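# Hang the hose on both wall hooks

## Task

Drape the hose over both hooks on the wall so that, at the end, it hangs motionless and does not touch the floor, held up by the hooks alone and not by the robot; then open the grippers and move the robot away, and the robot must stay upright and level throughout (tipping over or ending tilted means failure).

## Robot and tools

Robot: a wheeled base with a lifting column carrying a head (cameras) and two 6-joint arms, left and right, each ending in a two-finger gripper. Shoulder height S = 0.90 m + column_m. Folded, the robot is 0.73 m long, 0.62 m wide, S + 0.43 m tall, with its front 0.40 m ahead of the column. The base drives straight or turns in place; it cannot move sideways.

Frames: the base frame sits on the floor under the column, midway between the drive wheels: x forward, y left, z up, in metres. left_hand and right_hand are reported in this frame as the point where the fingers meet (tips 8 mm farther); the hand's z axis is the finger direction (quat_wxyz maps (0,0,1) onto it) and its y axis runs along the opening. The odometry frame is the base frame as it was when the scene began.

execute_actions: argument "actions" is a list holding one action or nothing (empty just reports state and images). "cameras" picks images: any of cam_head_left, cam_head_right, cam_left_wrist, cam_right_wrist, nav_camera, or "all"; omitted/null means all, [] means none. An action may contain:
- "base": exactly one of {"translate_m": d}, a relative drive from the current spot, metres, -3 to 3, positive forward; or {"rotate_rad": d}, a relative turn in place, radians, -3.2 to 3.2, positive counter-clockwise seen from above.
- "joints": a single object keyed by joint name, covering both arms, with absolute targets: column_m 0 to 0.8; head_tilt_rad -0.61 to 1.308 (0 about level, positive down); left_/right_joint1_rad -2.879 to 2.879; joint2 0 to 3.141; joint3 0 to 3.019; joint4 -1.692 to 1.57; joint5 -1.57 to 1.57 (positive swings the hand to the robot's right); joint6 -2.094 to 2.094 (positive rolls clockwise seen from behind); left_/right_gripper_m 0 to 0.093, fingertip gap in metres. Unnamed joints keep pursuing earlier targets.
- "speeds": optional caps, translate_m 0.05 to 0.8 m/s, rotate_rad 0.1 to 1 rad/s (defaults are the maxima); it does not slow arms. A base move needing over 8.667 s is refused; actions end after 15 s at most.
An unknown key or out-of-range number rejects the whole call with no motion. Motions in one action start together.

Arm geometry (approximate): with joint1 at -1.57 (left) or 1.57 (right) and joints 5, 6 at 0, the arm lies in a forward-facing vertical plane 0.23 m beside the column. With a = j2 - 0.35, b = 1.05 + j2 - j3, c = b - j4 (c = 1.57 means fingers straight down), the hand is 0.12 + 0.39 sin a + 0.38 cos b + 0.25 cos c m ahead and S + 0.39 cos a - 0.38 sin b - 0.25 sin c m up. Example: j2, j3, j4 = 0.93, 0.78, 0.14 gives 0.60 m ahead, 0.25 m under S. Real hands tend to sit up to 5 cm lower and nearer (about 12 cm with heavy loads). Reach is about 1 m from the shoulder. For floor pickup, extend the hand 0.45 to 0.5 m ahead with fingers down at column_m 0.3, then lower the column (down to 0.02 m above the floor); below 0.4 m height the housing blocks hands closer than 0.45 m, and arm motion with column under 0.3 risks hitting housing or floor. Loads carry best with fingers pointing down; light loads (to 0.2 kg) tolerate fingers near 0.35 rad below horizontal.

Gripping: command an opening smaller than the object; "off_target" is then expected. A reported opening staying 0.002 m or more over target means something is held. Fingers are 7 cm long; the wrist body is 10 x 7 cm and its camera sticks 11 cm out to one side.

Friction: changes under about 0.03 rad (0.08 for joints 2, 3) may not move anything despite "done". For gentle contact, step about 0.05 rad per call from your last target.

Result lines: base_status and joint_status tell how each motion ended: done, off_target, contact_stop (base and column only), time_out, not_followed, limit_stop_at_motor_heat. "joint command not followed" with a cause line means a safety check withheld an arm's targets for nearing the other arm or the body; back the moved joints off by at least 0.05 rad, or move the other arm, or drive away from the obstacle. on_its_own lists what you didn't command; "held at" is a held target. base_odometry counts wheel turns (slip included); if turned_by_wheels and turned_by_imu disagree by over ~4% and 0.05 rad, the base hit or slid. base_tilt is in degrees (forward, right positive, ~1 degree bias). motor_effort lists wheel motors only, as percent, with peak in brackets. wheel_motors_off = 1 means the wheels are cut after about 3 s of hard pushing (2 s off, base unheld). A blocked arm keeps pushing; resend its reported joint positions as targets to relax it (a loaded arm sags slightly each time). If a stop is reported, later calls in that reply are skipped. The column halts with contact_stop when a hand or its load touches down and then refuses to go lower until raised 0.2 m. After a base contact_stop, drive 0.05 m away before turning.

wait: "seconds" 0 to 10; commands nothing, returns state and images.
zoom_image: "camera" plus "region" [x0, y0, x1, y1] in pixels of that camera's latest full image, origin top-left, at most 504 x 504.
finished_scene: "scene" is the current scene number; irreversible, reports success.

Cameras are 896x504; calibration (K, distortion, T_world_to_cam from base frame) is given per camera and may be slightly off.

Avoid: arms striking or pressing on each other (can end the run), long hard pushing that heats motors (a motor at 100 °C drops its arm; a MOTOR HOT warning comes at 85 °C), dropping or slamming the hose, tipping the robot. The robot holds its last command while you think.

Each tool is called after "Emit:" as name([rows], argument=value, ...), one row to a line, values as JSON.

## Session

Emit:
execute_actions(actions=[])

Scene clock: 0.00 s.
base_odometry: x=+0.000 y=+0.000 heading=+0.000 (m, m, rad; odometry frame)
turned_by_wheels: +0.000 (rad since the last result)
turned_by_imu: +0.000 (rad since the last result)
base_tilt: forward=-0.3 right=+0.1 (deg)
base_status: not commanded
joint_positions: column_m=+0.552 head_tilt_rad=+0.876 left_joint1_rad=-1.595 left_joint2_rad=+0.867 left_joint3_rad=+0.418 left_joint4_rad=-0.944 left_joint5_rad=-0.017 left_joint6_rad=+0.085 left_gripper_m=+0.094 right_joint1_rad=+1.549 right_joint2_rad=+0.871 right_joint3_rad=+0.371 right_joint4_rad=-0.927 right_joint5_rad=+0.025 right_joint6_rad=-0.023 right_gripper_m=+0.094
joint_status: not commanded
wheel_motors_off: 0
motor_effort: left_wheel=+1 right_wheel=+1 (%)
left_hand: x=+0.1559 y=+0.2224 z=+1.2484 quat_wxyz=(+0.421, -0.052, -0.906, +0.017) (m; base frame)
right_hand: x=+0.1326 y=-0.2342 z=+1.2532 quat_wxyz=(+0.437, +0.007, -0.900, +0.012) (m; base frame)
pictures: cam_head_left, cam_head_right, cam_left_wrist, cam_right_wrist, nav_camera
Images, in order (width x height): cam_head_left 896x504, cam_head_right 896x504, cam_left_wrist 896x504, cam_right_wrist 896x504, nav_camera 896x504.

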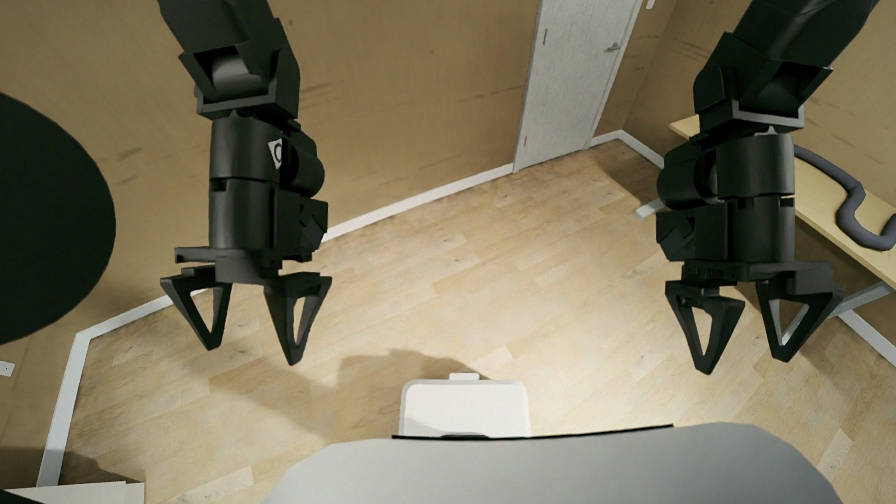

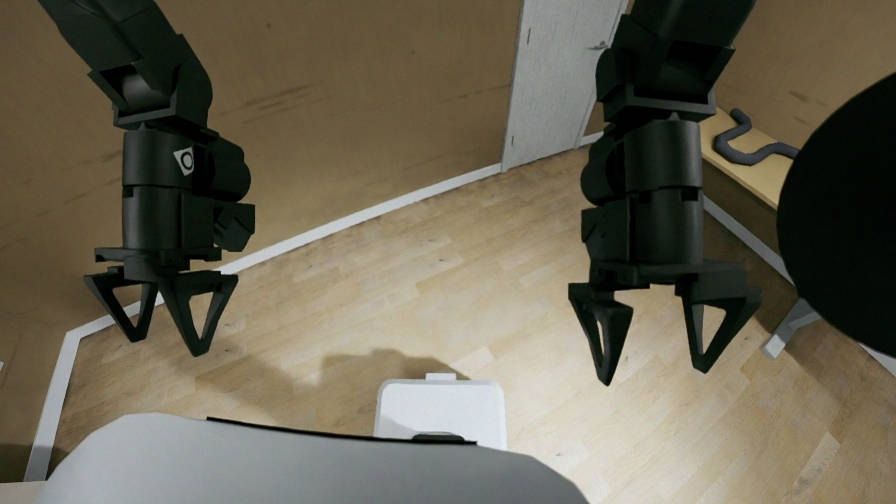

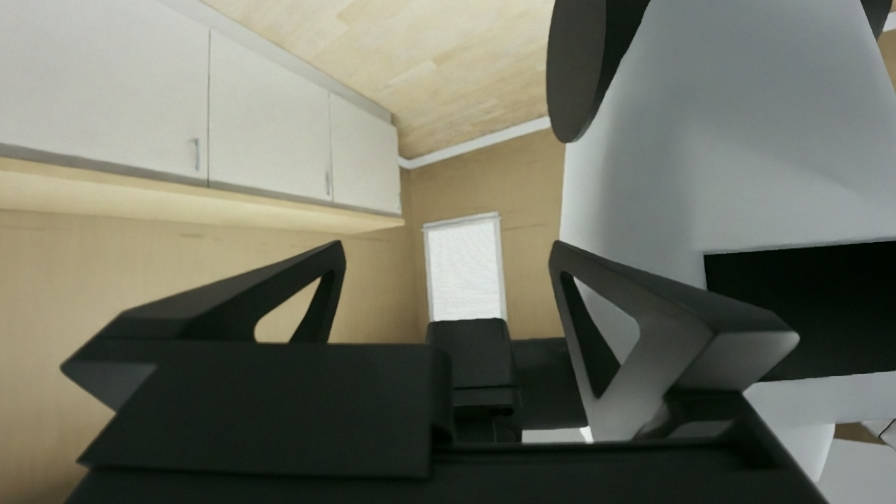

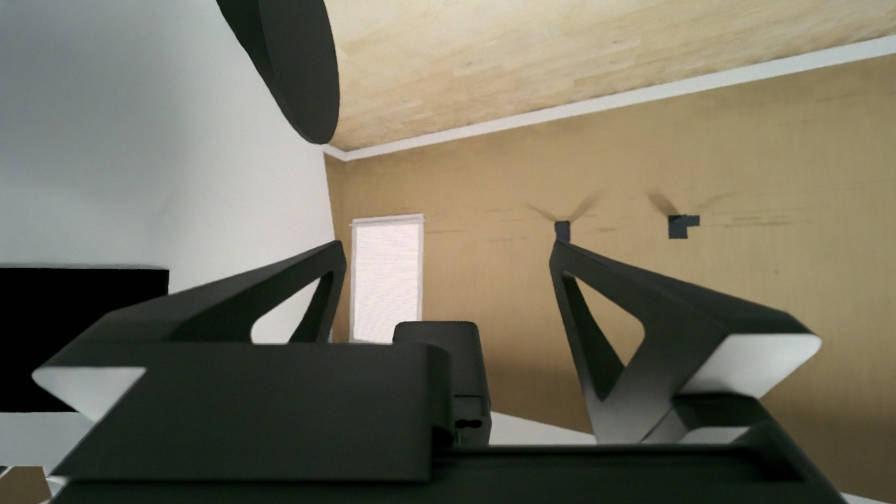

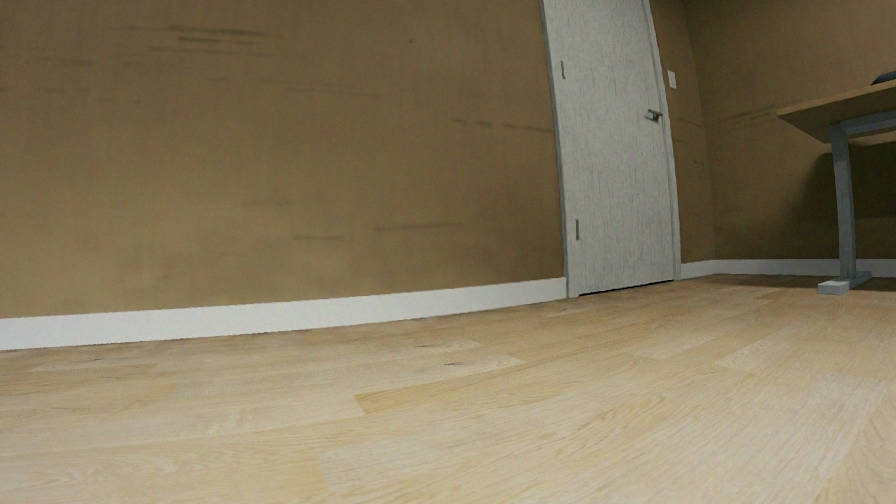

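Emit:
execute_actions([
  {"base":{"rotate_rad":-1.1},"joints":{"head_tilt_rad":0.6,"left_joint1_rad":-0.6,"right_joint1_rad":0.6}},
], cameras=["cam_head_left","cam_head_right","nav_camera"])

Scene clock: 5.77 s.
base_odometry: x=+0.000 y=+0.000 heading=-1.100 (m, m, rad; odometry frame)
turned_by_wheels: -1.100 (rad since the last result)
turned_by_imu: -1.076 (rad since the last result)
base_tilt: forward=-0.3 right=+0.2 (deg)
base_status: done
joint_positions: column_m=+0.552 head_tilt_rad=+0.618 left_joint1_rad=-0.598 left_joint2_rad=+0.867 left_joint3_rad=+0.418 left_joint4_rad=-0.944 left_joint5_rad=-0.017 left_joint6_rad=+0.085 left_gripper_m=+0.094 right_joint1_rad=+0.607 right_joint2_rad=+0.871 right_joint3_rad=+0.370 right_joint4_rad=-0.927 right_joint5_rad=+0.025 right_joint6_rad=-0.023 right_gripper_m=+0.094
joint_status: all done
wheel_motors_off: 0
motor_effort: left_wheel=+1(35) right_wheel=-1(42) (%)
left_hand: x=+0.1077 y=+0.4048 z=+1.3319 quat_wxyz=(+0.387, +0.345, -0.815, -0.259) (m; base frame)
right_hand: x=+0.0872 y=-0.3918 z=+1.3310 quat_wxyz=(+0.395, -0.370, -0.798, +0.265) (m; base frame)
pictures: cam_head_left, cam_head_right, nav_camera
camera_calibration (this result's frames):
cam_head_left: T_world_to_cam=[[0.032151, -0.998903, -0.0340331, 0.0872418], [-0.633365, 0.00597906, -0.77383, 1.22547], [0.773185, 0.0464348, -0.632478, 0.868938], [0, 0, 0, 1]] pos_world=[0.101515, 0.03947, 1.50086]
cam_head_right: T_world_to_cam=[[0.018391, -0.999812, -0.00619693, -0.0506627], [-0.62779, -0.00672352, -0.778354, 1.22684], [0.778165, 0.018205, -0.627795, 0.857894], [0, 0, 0, 1]] pos_world=[0.103544, -0.0580225, 1.49318]
Images, in order (width x height): cam_head_left 896x504, cam_head_right 896x504, nav_camera 896x504.

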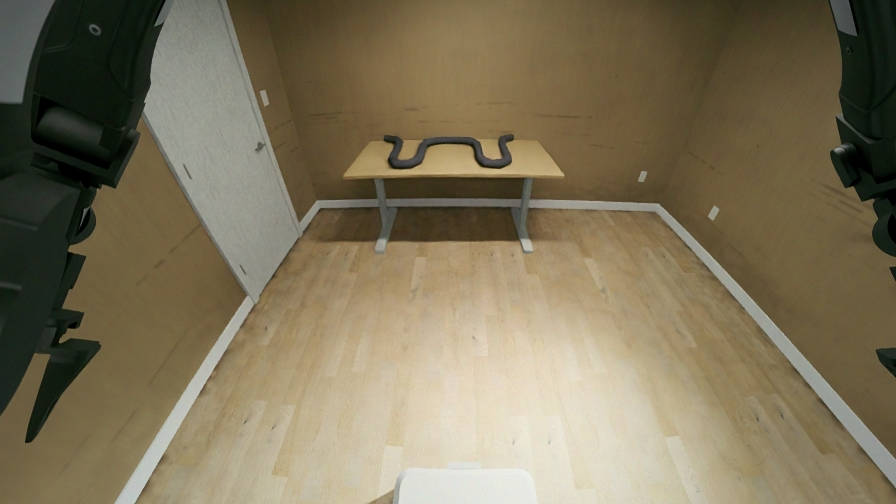

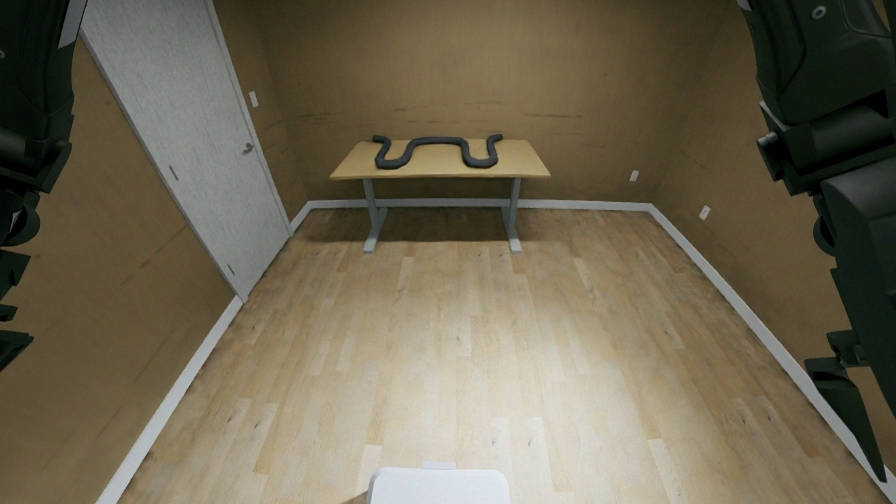

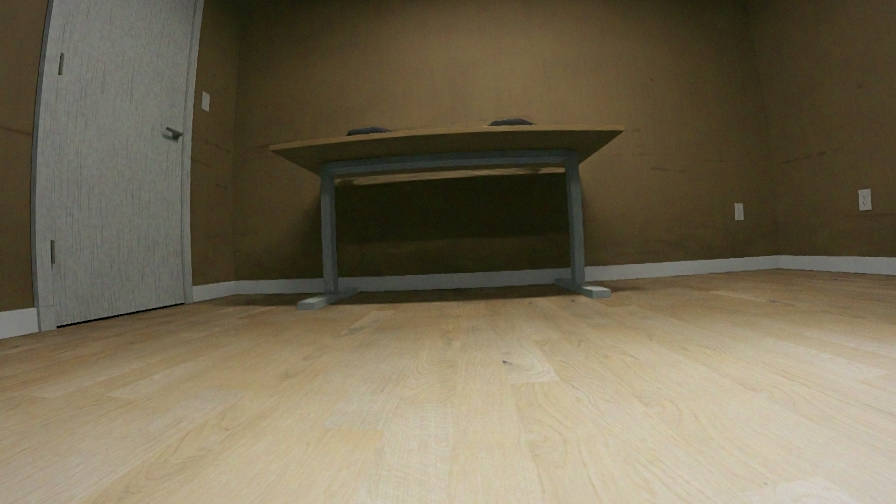

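Emit:
execute_actions([
  {"base":{"translate_m":1.2},"joints":{"head_tilt_rad":0.9,"column_m":0.3,"left_joint1_rad":-1.4,"right_joint1_rad":1.4,"left_joint2_rad":0.97,"left_joint3_rad":1.12,"left_joint4_rad":-0.67,"left_joint6_rad":1.57,"right_joint2_rad":0.97,"right_joint3_rad":1.12,"right_joint4_rad":-0.67,"right_joint6_rad":-1.57}},
])

Scene clock: 21.70 s.
base_odometry: x=+0.544 y=-1.070 heading=-1.100 (m, m, rad; odometry frame)
turned_by_wheels: +0.000 (rad since the last result)
turned_by_imu: -0.002 (rad since the last result)
base_tilt: forward=-0.2 right=+0.1 (deg)
base_status: done
joint_positions: column_m=+0.300 head_tilt_rad=+0.901 left_joint1_rad=-1.404 left_joint2_rad=+0.972 left_joint3_rad=+1.105 left_joint4_rad=-0.671 left_joint5_rad=-0.017 left_joint6_rad=+1.559 left_gripper_m=+0.094 right_joint1_rad=+1.396 right_joint2_rad=+0.971 right_joint3_rad=+1.104 right_joint4_rad=-0.671 right_joint5_rad=+0.025 right_joint6_rad=-1.563 right_gripper_m=+0.094
joint_status: all done
wheel_motors_off: 0
motor_effort: left_wheel=+0(52) right_wheel=+1(62) (%)
left_hand: x=+0.5757 y=+0.3028 z=+0.9717 quat_wxyz=(+0.062, -0.670, -0.738, -0.052) (m; base frame)
right_hand: x=+0.5749 y=-0.3085 z=+0.9728 quat_wxyz=(+0.067, +0.670, -0.738, +0.057) (m; base frame)
pictures: cam_head_left, cam_head_right, cam_left_wrist, cam_right_wrist, nav_camera
camera_calibration (this result's frames):
cam_head_left: T_world_to_cam=[[0.021332, -0.998903, -0.0416759, 0.0890457], [-0.824753, 0.00597906, -0.565462, 0.772303], [0.565091, 0.0464348, -0.823721, 0.966096], [0, 0, 0, 1]] pos_world=[0.0891277, 0.03947, 1.23621]
cam_head_right: T_world_to_cam=[[0.0159192, -0.999812, -0.0110999, -0.0457934], [-0.820668, -0.00672352, -0.571366, 0.77438], [0.571184, 0.018205, -0.82062, 0.95821], [0, 0, 0, 1]] pos_world=[0.0889239, -0.0580225, 1.22827]
cam_left_wrist: T_world_to_cam=[[-0.995497, -0.0947265, 0.00358249, 0.597319], [-0.0640932, 0.700449, 0.710819, -0.860415], [-0.0698427, 0.707388, -0.703366, 0.632167], [0, 0, 0, 1]] pos_world=[0.583635, 0.212071, 1.0541]
cam_right_wrist: T_world_to_cam=[[0.995221, -0.0973025, 0.00818714, -0.608586], [-0.0737504, -0.694073, 0.716117, -0.860397], [-0.0639975, -0.713299, -0.697932, 0.622109], [0, 0, 0, 1]] pos_world=[0.582037, -0.212645, 1.05532]
Images, in order (width x height): cam_head_left 896x504, cam_head_right 896x504, cam_left_wrist 896x504, cam_right_wrist 896x504, nav_camera 896x504.

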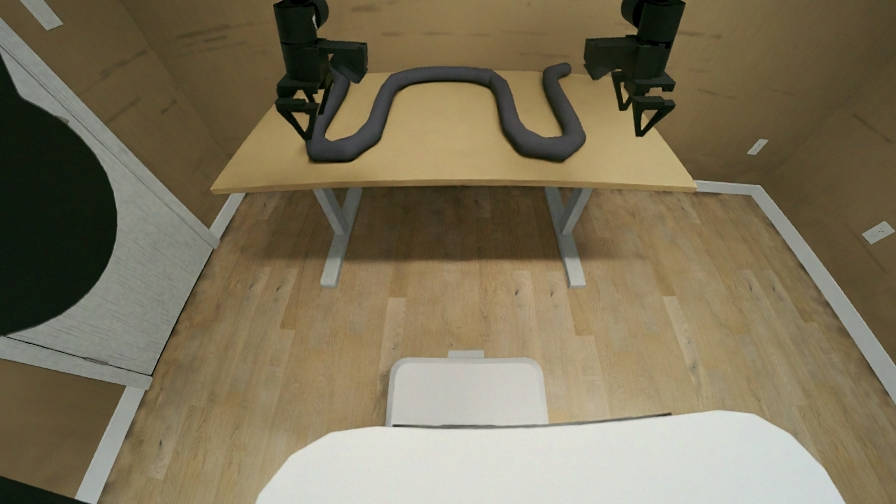

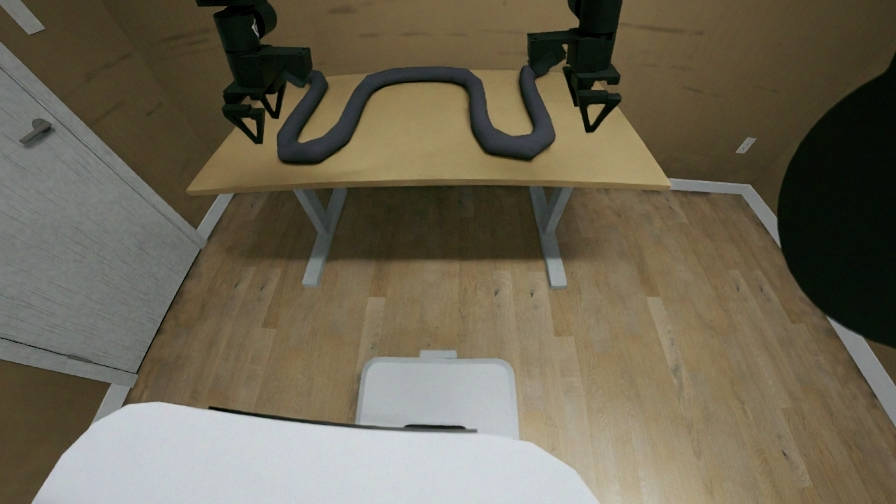

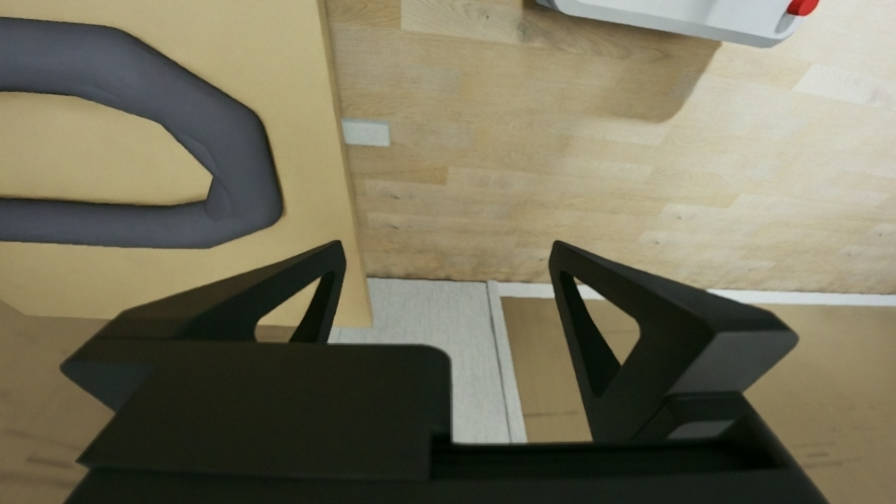

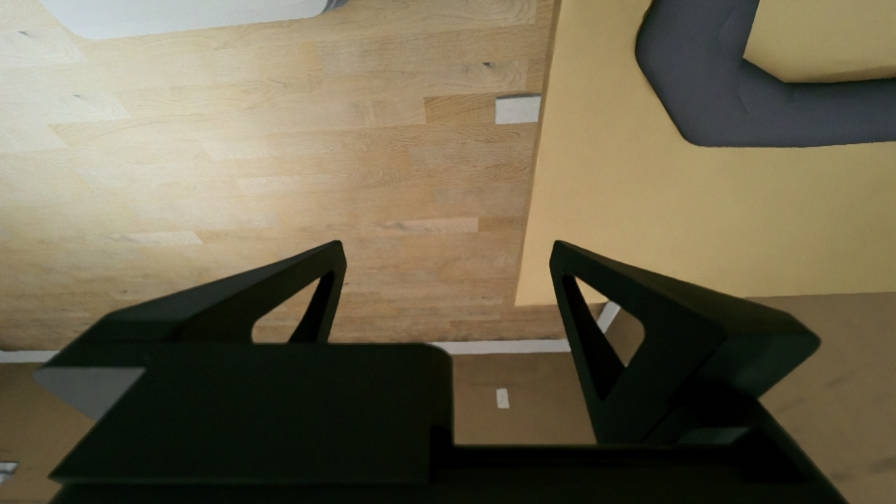

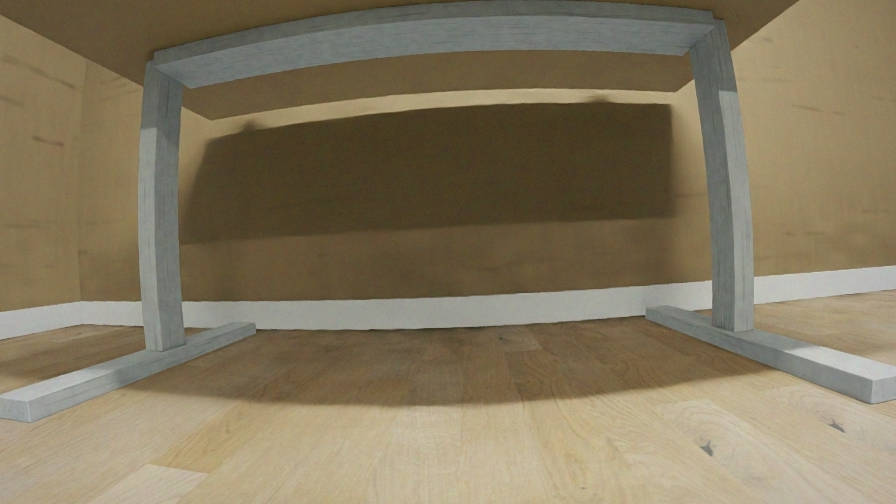

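Emit:
execute_actions([
  {"base":{"translate_m":0.23},"joints":{"column_m":0.17,"left_joint1_rad":-1.23,"right_joint1_rad":1.54,"left_joint6_rad":-1.57,"right_joint6_rad":1.57}},
], cameras=["cam_head_left","cam_left_wrist","cam_right_wrist"])

Scene clock: 31.37 s.
base_odometry: x=+0.649 y=-1.275 heading=-1.101 (m, m, rad; odometry frame)
turned_by_wheels: -0.001 (rad since the last result)
turned_by_imu: -0.002 (rad since the last result)
base_tilt: forward=-0.2 right=+0.1 (deg)
base_status: done
joint_positions: column_m=+0.170 head_tilt_rad=+0.902 left_joint1_rad=-1.223 left_joint2_rad=+0.972 left_joint3_rad=+1.106 left_joint4_rad=-0.671 left_joint5_rad=-0.017 left_joint6_rad=-1.558 left_gripper_m=+0.094 right_joint1_rad=+1.544 right_joint2_rad=+0.971 right_joint3_rad=+1.105 right_joint4_rad=-0.671 right_joint5_rad=+0.025 right_joint6_rad=+1.562 right_gripper_m=+0.094
joint_status: all done
wheel_motors_off: 0
motor_effort: left_wheel=-1(30) right_wheel=+1(34) (%)
left_hand: x=+0.5655 y=+0.3820 z=+0.8604 quat_wxyz=(-0.106, +0.753, -0.639, -0.117) (m; base frame)
right_hand: x=+0.5793 y=-0.2419 z=+0.8367 quat_wxyz=(-0.012, -0.709, -0.705, +0.022) (m; base frame)
pictures: cam_head_left, cam_left_wrist, cam_right_wrist
camera_calibration (this result's frames):
cam_head_left: T_world_to_cam=[[0.0213223, -0.998903, -0.0416809, 0.0836348], [-0.824884, 0.00597906, -0.56527, 0.698588], [0.5649, 0.0464348, -0.823852, 0.859187], [0, 0, 0, 1]] pos_world=[0.0891162, 0.03947, 1.10622]
cam_left_wrist: T_world_to_cam=[[0.986912, 0.161114, 0.00686826, -0.626539], [0.151248, -0.939571, 0.307131, 0.0147066], [0.0559363, -0.302072, -0.951642, 1.02522], [0, 0, 0, 1]] pos_world=[0.558767, 0.424453, 0.975431]
cam_right_wrist: T_world_to_cam=[[-0.99961, 0.0088585, 0.0264869, 0.560647], [0.0218179, 0.839737, 0.542555, -0.25545], [-0.0174358, 0.542921, -0.839603, 0.970314], [0, 0, 0, 1]] pos_world=[0.58292, -0.31726, 0.938424]
Images, in order (width x height): cam_head_left 896x504, cam_left_wrist 896x504, cam_right_wrist 896x504.

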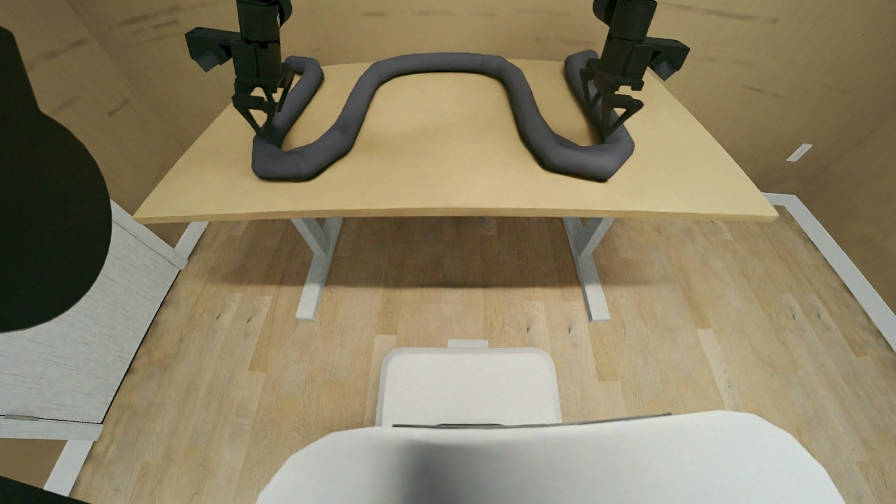

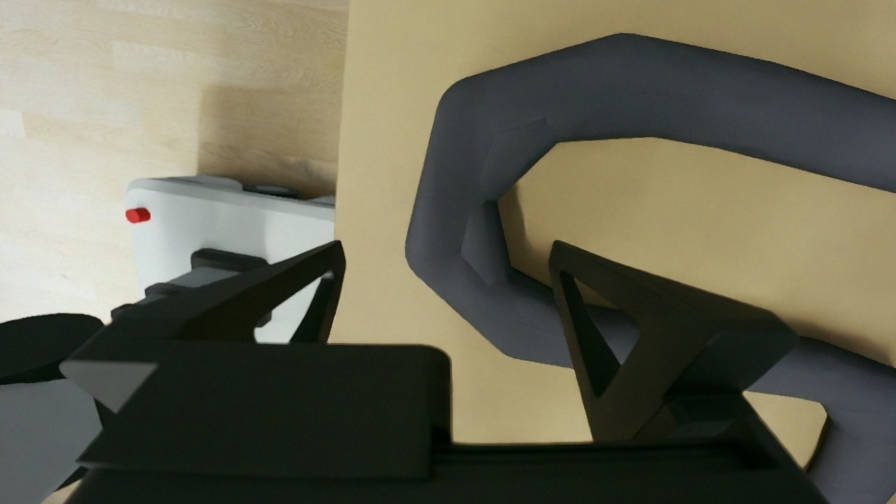

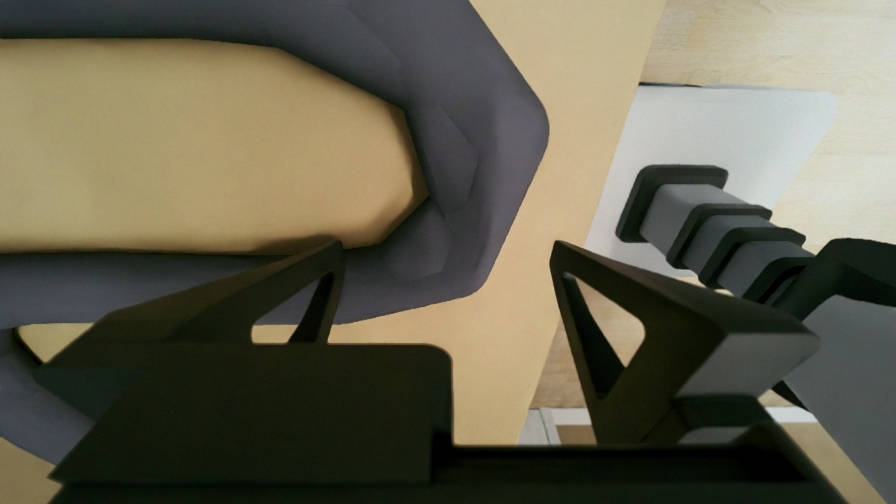

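Emit:
execute_actions([
  {"base":{"translate_m":-0.008},"joints":{"column_m":0.075,"left_joint2_rad":1.04,"left_joint4_rad":-0.61,"right_joint1_rad":1.51}},
], cameras=["cam_head_left","cam_left_wrist","cam_right_wrist"])

Scene clock: 36.97 s.
base_odometry: x=+0.645 y=-1.267 heading=-1.101 (m, m, rad; odometry frame)
turned_by_wheels: +0.000 (rad since the last result)
turned_by_imu: -0.001 (rad since the last result)
base_tilt: forward=-0.3 right=+0.2 (deg)
base_status: done
joint_positions: column_m=+0.075 head_tilt_rad=+0.902 left_joint1_rad=-1.223 left_joint2_rad=+1.039 left_joint3_rad=+1.106 left_joint4_rad=-0.618 left_joint5_rad=-0.017 left_joint6_rad=-1.558 left_gripper_m=+0.094 right_joint1_rad=+1.520 right_joint2_rad=+0.967 right_joint3_rad=+1.106 right_joint4_rad=-0.680 right_joint5_rad=+0.025 right_joint6_rad=+1.565 right_gripper_m=+0.094
joint_status: all done
wheel_motors_off: 0
motor_effort: left_wheel=+0(34) right_wheel=+1(32) (%)
left_hand: x=+0.5607 y=+0.3905 z=+0.7356 quat_wxyz=(-0.100, +0.754, -0.638, -0.122) (m; base frame)
right_hand: x=+0.5779 y=-0.2527 z=+0.7440 quat_wxyz=(-0.018, -0.714, -0.699, +0.031) (m; base frame)
pictures: cam_head_left, cam_left_wrist, cam_right_wrist
camera_calibration (this result's frames):
cam_head_left: T_world_to_cam=[[0.0213155, -0.998903, -0.0416844, 0.0796785], [-0.824978, 0.00597906, -0.565134, 0.644738], [0.564763, 0.0464348, -0.823945, 0.781013], [0, 0, 0, 1]] pos_world=[0.0891079, 0.03947, 1.0112]
cam_left_wrist: T_world_to_cam=[[0.986171, 0.165552, -0.00771048, -0.612922], [0.159881, -0.938073, 0.307338, 0.0560998], [0.0436474, -0.304321, -0.951569, 0.917063], [0, 0, 0, 1]] pos_world=[0.555449, 0.433177, 0.850682]
cam_right_wrist: T_world_to_cam=[[-0.999217, 0.0246757, 0.0309138, 0.562262], [0.0372382, 0.850371, 0.524865, -0.189133], [-0.0133368, 0.525605, -0.850624, 0.899774], [0, 0, 0, 1]] pos_world=[0.580865, -0.325967, 0.847257]
Images, in order (width x height): cam_head_left 896x504, cam_left_wrist 896x504, cam_right_wrist 896x504.

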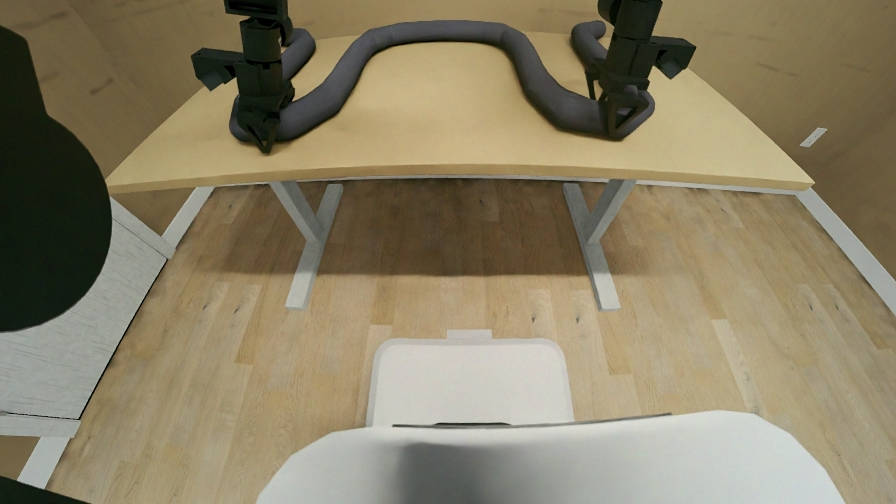

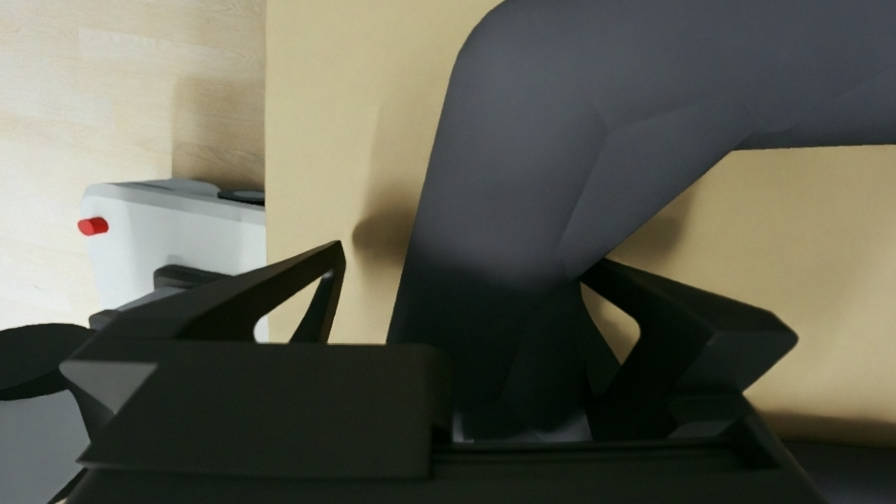

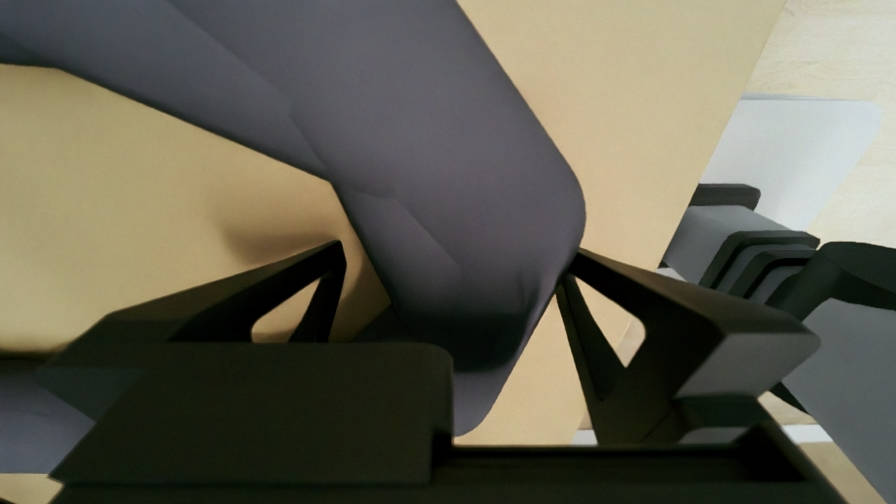

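Emit:
execute_actions([
  {"joints":{"column_m":0.058,"left_gripper_m":0.085,"right_gripper_m":0.085}},
], cameras=[])

Emit:
execute_actions([
  {"joints":{"left_gripper_m":0.02,"right_gripper_m":0.02}},
], cameras=[])

Emit:
execute_actions([
  {"joints":{"column_m":0.75,"right_joint1_rad":1.23,"right_joint2_rad":1.04,"right_joint4_rad":-0.61}},
], cameras=["cam_head_left"])

Scene clock: 40.57 s.
base_odometry: x=+0.645 y=-1.267 heading=-1.101 (m, m, rad; odometry frame)
turned_by_wheels: +0.000 (rad since the last result)
turned_by_imu: -0.001 (rad since the last result)
base_tilt: forward=-0.3 right=+0.1 (deg)
base_status: not commanded
joint_positions: column_m=+0.058 head_tilt_rad=+0.902 left_joint1_rad=-1.223 left_joint2_rad=+1.018 left_joint3_rad=+1.109 left_joint4_rad=-0.615 left_joint5_rad=-0.025 left_joint6_rad=-1.568 left_gripper_m=+0.085 right_joint1_rad=+1.520 right_joint2_rad=+0.967 right_joint3_rad=+1.105 right_joint4_rad=-0.682 right_joint5_rad=+0.026 right_joint6_rad=+1.567 right_gripper_m=+0.085
joint_status: all done
wheel_motors_off: 0
motor_effort: left_wheel=+0(0) right_wheel=+2(2) (%)
left_hand: x=+0.5685 y=+0.3902 z=+0.7289 quat_wxyz=(-0.113, +0.755, -0.635, -0.116) (m; base frame)
right_hand: x=+0.5773 y=-0.2528 z=+0.7269 quat_wxyz=(-0.017, -0.714, -0.699, +0.032) (m; base frame)
pictures: none
No camera images: the call's "cameras" was empty. Leave "cameras" out to get every camera's image.

Scene clock: 41.20 s.
base_odometry: x=+0.645 y=-1.267 heading=-1.101 (m, m, rad; odometry frame)
turned_by_wheels: +0.000 (rad since the last result)
turned_by_imu: +0.000 (rad since the last result)
base_tilt: forward=-0.2 right=+0.2 (deg)
base_status: not commanded
joint_positions: column_m=+0.058 head_tilt_rad=+0.902 left_joint1_rad=-1.223 left_joint2_rad=+1.018 left_joint3_rad=+1.112 left_joint4_rad=-0.612 left_joint5_rad=-0.023 left_joint6_rad=-1.566 left_gripper_m=+0.061 right_joint1_rad=+1.520 right_joint2_rad=+0.967 right_joint3_rad=+1.105 right_joint4_rad=-0.681 right_joint5_rad=+0.026 right_joint6_rad=+1.568 right_gripper_m=+0.061
joint_status: left_gripper_m off_target (ended at +0.061, target +0.020); right_gripper_m off_target (ended at +0.061, target +0.020)
wheel_motors_off: 0
motor_effort: left_wheel=-1(1) right_wheel=+2(2) (%)
left_hand: x=+0.5709 y=+0.3900 z=+0.7295 quat_wxyz=(-0.115, +0.754, -0.636, -0.114) (m; base frame)
right_hand: x=+0.5776 y=-0.2529 z=+0.7269 quat_wxyz=(-0.018, -0.715, -0.699, +0.031) (m; base frame)
pictures: none
No camera images: the call's "cameras" was empty. Leave "cameras" out to get every camera's image.

Scene clock: 50.80 s.
base_odometry: x=+0.645 y=-1.267 heading=-1.101 (m, m, rad; odometry frame)
turned_by_wheels: +0.000 (rad since the last result)
turned_by_imu: -0.003 (rad since the last result)
base_tilt: forward=-0.1 right=+0.2 (deg)
base_status: not commanded
joint_positions: column_m=+0.750 head_tilt_rad=+0.902 left_joint1_rad=-1.236 left_joint2_rad=+1.057 left_joint3_rad=+1.106 left_joint4_rad=-0.612 left_joint5_rad=-0.008 left_joint6_rad=-1.566 left_gripper_m=+0.061 right_joint1_rad=+1.228 right_joint2_rad=+1.062 right_joint3_rad=+1.103 right_joint4_rad=-0.612 right_joint5_rad=+0.021 right_joint6_rad=+1.561 right_gripper_m=+0.060
joint_status: all done
wheel_motors_off: 0
motor_effort: left_wheel=+1(0) right_wheel=+1(2) (%)
left_hand: x=+0.5586 y=+0.3850 z=+1.4006 quat_wxyz=(-0.089, +0.756, -0.638, -0.118) (m; base frame)
right_hand: x=+0.5546 y=-0.3918 z=+1.4000 quat_wxyz=(-0.093, -0.755, -0.637, +0.128) (m; base frame)
pictures: cam_head_left
camera_calibration (this result's frames):
cam_head_left: T_world_to_cam=[[0.0213154, -0.998903, -0.0416844, 0.10781], [-0.824978, 0.00597906, -0.565134, 1.02613], [0.564763, 0.0464348, -0.823946, 1.33708], [0, 0, 0, 1]] pos_world=[0.0891079, 0.03947, 1.68608]
Images, in order (width x height): cam_head_left 896x504.

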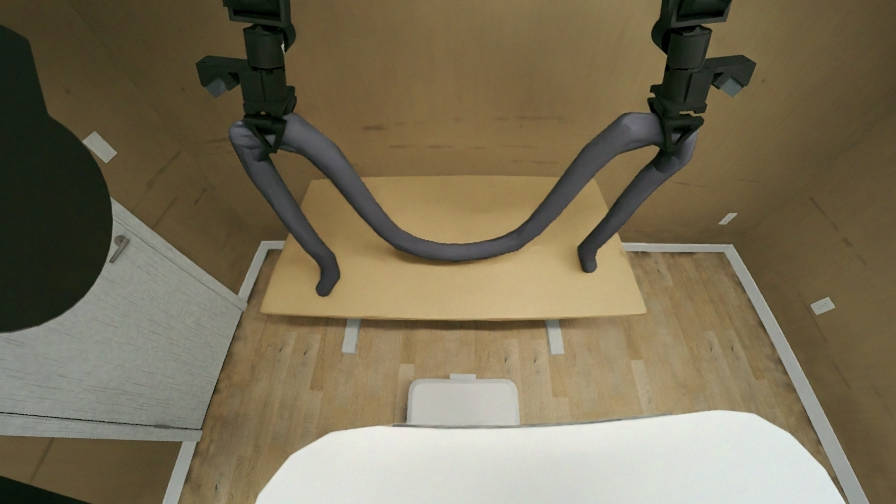

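Emit:
execute_actions([
  {"base":{"translate_m":-1.0},"speeds":{"translate_m":0.4},"joints":{"head_tilt_rad":0.6}},
], cameras=[])

Emit:
execute_actions([
  {"base":{"rotate_rad":-1.59},"speeds":{"rotate_rad":0.6}},
], cameras=["cam_head_left","cam_head_right"])

Scene clock: 59.57 s.
base_odometry: x=+0.192 y=-0.376 heading=-1.101 (m, m, rad; odometry frame)
turned_by_wheels: -0.001 (rad since the last result)
turned_by_imu: -0.004 (rad since the last result)
base_tilt: forward=-0.2 right=+0.2 (deg)
base_status: done
joint_positions: column_m=+0.750 head_tilt_rad=+0.617 left_joint1_rad=-1.237 left_joint2_rad=+1.062 left_joint3_rad=+1.097 left_joint4_rad=-0.612 left_joint5_rad=-0.007 left_joint6_rad=-1.566 left_gripper_m=+0.061 right_joint1_rad=+1.228 right_joint2_rad=+1.065 right_joint3_rad=+1.096 right_joint4_rad=-0.612 right_joint5_rad=+0.021 right_joint6_rad=+1.561 right_gripper_m=+0.060
joint_status: all done
wheel_motors_off: 0
motor_effort: left_wheel=-1(33) right_wheel=+1(47) (%)
left_hand: x=+0.5525 y=+0.3843 z=+1.3966 quat_wxyz=(-0.084, +0.756, -0.637, -0.122) (m; base frame)
right_hand: x=+0.5492 y=-0.3918 z=+1.3969 quat_wxyz=(-0.088, -0.755, -0.636, +0.131) (m; base frame)
pictures: none
No camera images: the call's "cameras" was empty. Leave "cameras" out to get every camera's image.

Scene clock: 63.13 s.
base_odometry: x=+0.192 y=-0.376 heading=-2.691 (m, m, rad; odometry frame)
turned_by_wheels: -1.590 (rad since the last result)
turned_by_imu: -1.550 (rad since the last result)
base_tilt: forward=-0.3 right=+0.1 (deg)
base_status: done
joint_positions: column_m=+0.750 head_tilt_rad=+0.617 left_joint1_rad=-1.244 left_joint2_rad=+1.062 left_joint3_rad=+1.097 left_joint4_rad=-0.612 left_joint5_rad=-0.004 left_joint6_rad=-1.566 left_gripper_m=+0.061 right_joint1_rad=+1.231 right_joint2_rad=+1.065 right_joint3_rad=+1.096 right_joint4_rad=-0.612 right_joint5_rad=+0.021 right_joint6_rad=+1.561 right_gripper_m=+0.060
joint_status: not commanded
wheel_motors_off: 0
motor_effort: left_wheel=+0(55) right_wheel=-1(52) (%)
left_hand: x=+0.5530 y=+0.3805 z=+1.3953 quat_wxyz=(-0.080, +0.756, -0.639, -0.118) (m; base frame)
right_hand: x=+0.5494 y=-0.3906 z=+1.3965 quat_wxyz=(-0.088, -0.755, -0.637, +0.130) (m; base frame)
pictures: cam_head_left, cam_head_right
camera_calibration (this result's frames):
cam_head_left: T_world_to_cam=[[0.0321645, -0.998903, -0.0340203, 0.0939638], [-0.633058, 0.00597906, -0.774081, 1.37925], [0.773436, 0.0464348, -0.632172, 0.993741], [0, 0, 0, 1]] pos_world=[0.10153, 0.03947, 1.69906]
cam_head_right: T_world_to_cam=[[0.0183934, -0.999812, -0.00618964, -0.0494473], [-0.627481, -0.00672352, -0.778603, 1.38151], [0.778414, 0.018205, -0.627487, 0.981766], [0, 0, 0, 1]] pos_world=[0.103561, -0.0580225, 1.69139]
Images, in order (width x height): cam_head_left 896x504, cam_head_right 896x504.

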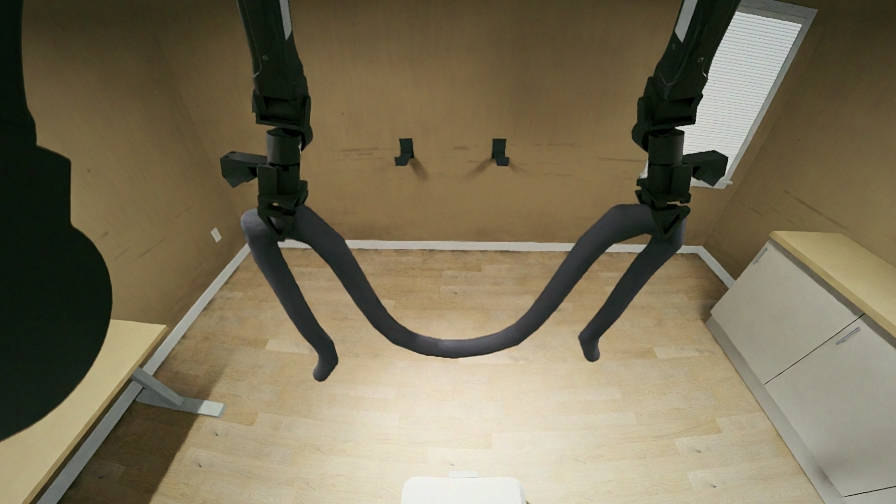

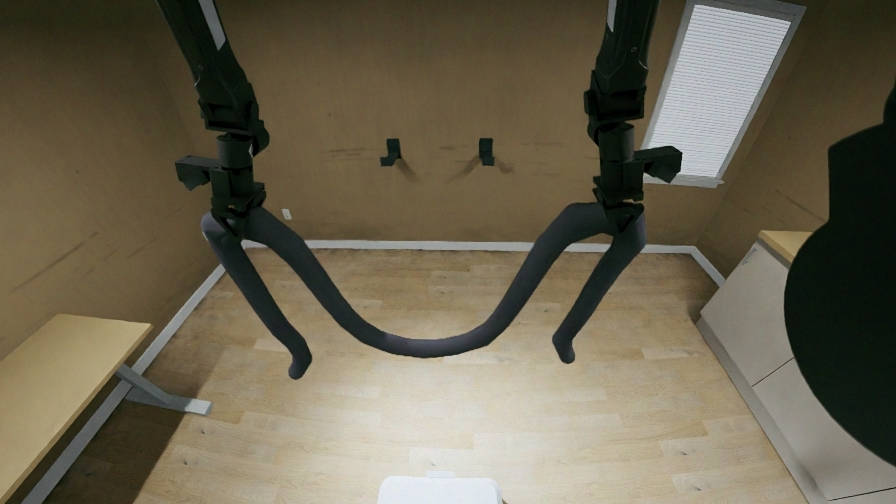

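Emit:
execute_actions([
  {"base":{"rotate_rad":0.09},"joints":{"left_joint1_rad":-1.03,"right_joint1_rad":1.03}},
], cameras=[])

Emit:
execute_actions([
  {"base":{"translate_m":1.1},"speeds":{"translate_m":0.5},"joints":{"column_m":0.5}},
], cameras=[])

Emit:
execute_actions([
  {"base":{"rotate_rad":-0.1}},
], cameras=["cam_head_left","cam_head_right","nav_camera"])

Scene clock: 68.97 s.
base_odometry: x=+0.192 y=-0.376 heading=-2.601 (m, m, rad; odometry frame)
turned_by_wheels: +0.090 (rad since the last result)
turned_by_imu: +0.087 (rad since the last result)
base_tilt: forward=-0.3 right=+0.2 (deg)
base_status: done
joint_positions: column_m=+0.750 head_tilt_rad=+0.617 left_joint1_rad=-1.043 left_joint2_rad=+1.063 left_joint3_rad=+1.097 left_joint4_rad=-0.612 left_joint5_rad=-0.003 left_joint6_rad=-1.565 left_gripper_m=+0.061 right_joint1_rad=+1.050 right_joint2_rad=+1.066 right_joint3_rad=+1.096 right_joint4_rad=-0.612 right_joint5_rad=+0.013 right_joint6_rad=+1.558 right_gripper_m=+0.060
joint_status: all done
wheel_motors_off: 0
motor_effort: left_wheel=-2(25) right_wheel=+2(26) (%)
left_hand: x=+0.5326 y=+0.4690 z=+1.4297 quat_wxyz=(-0.139, +0.777, -0.588, -0.177) (m; base frame)
right_hand: x=+0.5309 y=-0.4687 z=+1.4277 quat_wxyz=(-0.137, -0.774, -0.591, +0.181) (m; base frame)
pictures: none
No camera images: the call's "cameras" was empty. Leave "cameras" out to get every camera's image.

Scene clock: 72.73 s.
base_odometry: x=-0.752 y=-0.941 heading=-2.602 (m, m, rad; odometry frame)
turned_by_wheels: -0.001 (rad since the last result)
turned_by_imu: -0.002 (rad since the last result)
base_tilt: forward=-0.2 right=+0.2 (deg)
base_status: done
joint_positions: column_m=+0.500 head_tilt_rad=+0.617 left_joint1_rad=-1.046 left_joint2_rad=+1.063 left_joint3_rad=+1.097 left_joint4_rad=-0.612 left_joint5_rad=+0.001 left_joint6_rad=-1.564 left_gripper_m=+0.061 right_joint1_rad=+1.050 right_joint2_rad=+1.067 right_joint3_rad=+1.094 right_joint4_rad=-0.612 right_joint5_rad=+0.014 right_joint6_rad=+1.557 right_gripper_m=+0.060
joint_status: all done
wheel_motors_off: 0
motor_effort: left_wheel=-1(45) right_wheel=+1(66) (%)
left_hand: x=+0.5329 y=+0.4672 z=+1.1788 quat_wxyz=(-0.137, +0.777, -0.589, -0.175) (m; base frame)
right_hand: x=+0.5301 y=-0.4688 z=+1.1775 quat_wxyz=(-0.137, -0.773, -0.592, +0.182) (m; base frame)
pictures: none
No camera images: the call's "cameras" was empty. Leave "cameras" out to get every camera's image.

Scene clock: 73.73 s.
base_odometry: x=-0.752 y=-0.941 heading=-2.701 (m, m, rad; odometry frame)
turned_by_wheels: -0.099 (rad since the last result)
turned_by_imu: -0.095 (rad since the last result)
base_tilt: forward=-0.3 right=+0.1 (deg)
base_status: done
joint_positions: column_m=+0.500 head_tilt_rad=+0.617 left_joint1_rad=-1.051 left_joint2_rad=+1.063 left_joint3_rad=+1.097 left_joint4_rad=-0.612 left_joint5_rad=+0.003 left_joint6_rad=-1.563 left_gripper_m=+0.061 right_joint1_rad=+1.050 right_joint2_rad=+1.067 right_joint3_rad=+1.094 right_joint4_rad=-0.612 right_joint5_rad=+0.014 right_joint6_rad=+1.557 right_gripper_m=+0.060
joint_status: not commanded
wheel_motors_off: 0
motor_effort: left_wheel=+0(42) right_wheel=-2(52) (%)
left_hand: x=+0.5335 y=+0.4650 z=+1.1777 quat_wxyz=(-0.135, +0.776, -0.591, -0.173) (m; base frame)
right_hand: x=+0.5300 y=-0.4688 z=+1.1773 quat_wxyz=(-0.137, -0.774, -0.592, +0.182) (m; base frame)
pictures: cam_head_left, cam_head_right, nav_camera
camera_calibration (this result's frames):
cam_head_left: T_world_to_cam=[[0.0321697, -0.998903, -0.0340154, 0.0854547], [-0.63294, 0.00597906, -0.774178, 1.18595], [0.773532, 0.0464348, -0.632053, 0.835583], [0, 0, 0, 1]] pos_world=[0.101536, 0.03947, 1.44918]
cam_head_right: T_world_to_cam=[[0.0183944, -0.999812, -0.00618682, -0.0509983], [-0.627362, -0.00672352, -0.778699, 1.18708], [0.77851, 0.018205, -0.627368, 0.824778], [0, 0, 0, 1]] pos_world=[0.103568, -0.0580225, 1.4415]
Images, in order (width x height): cam_head_left 896x504, cam_head_right 896x504, nav_camera 896x504.

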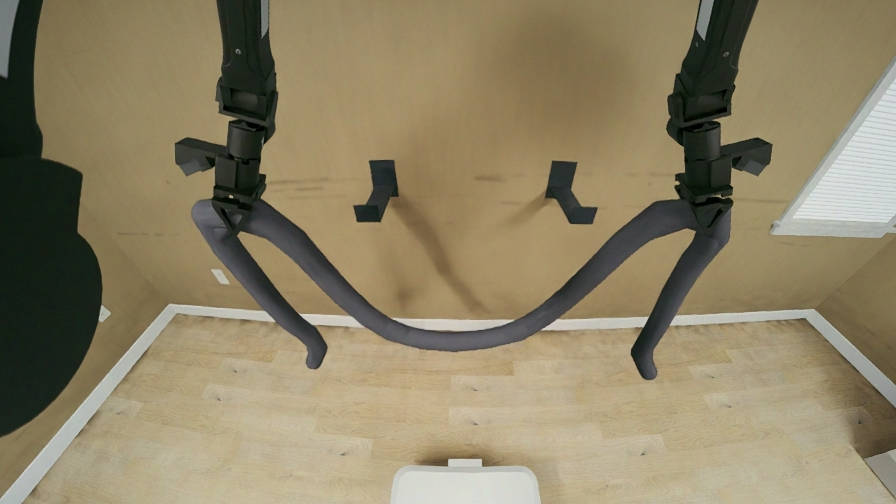

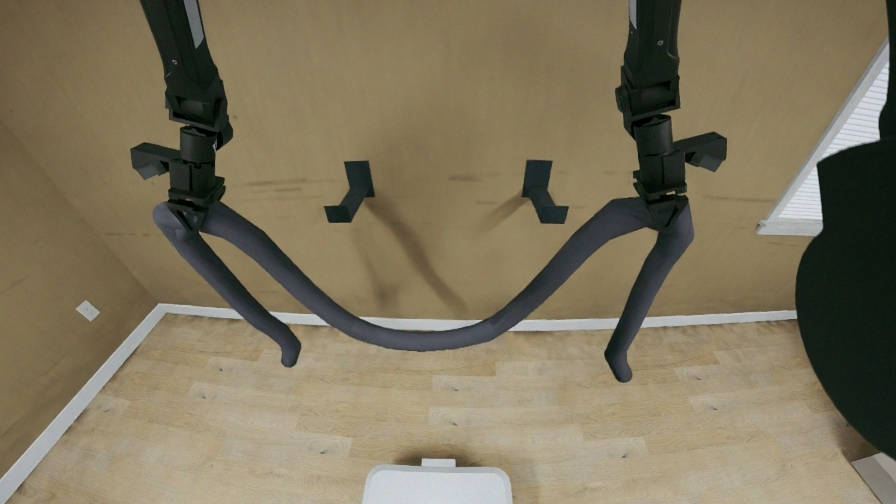

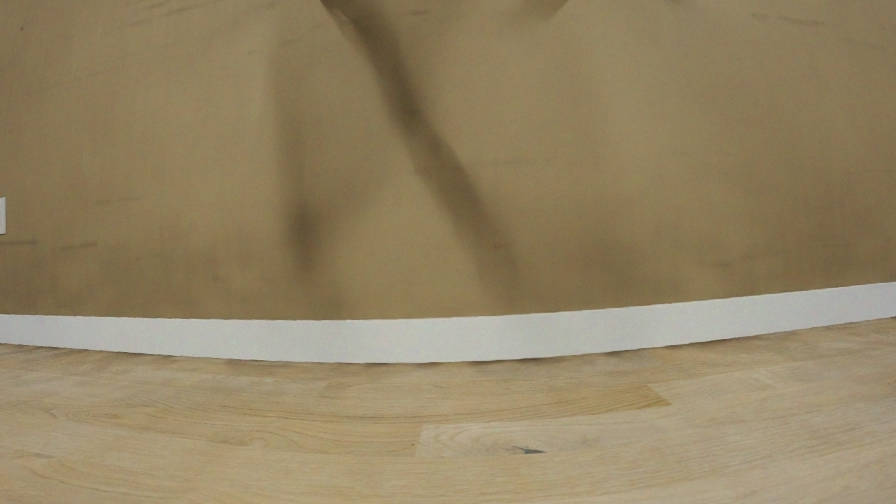

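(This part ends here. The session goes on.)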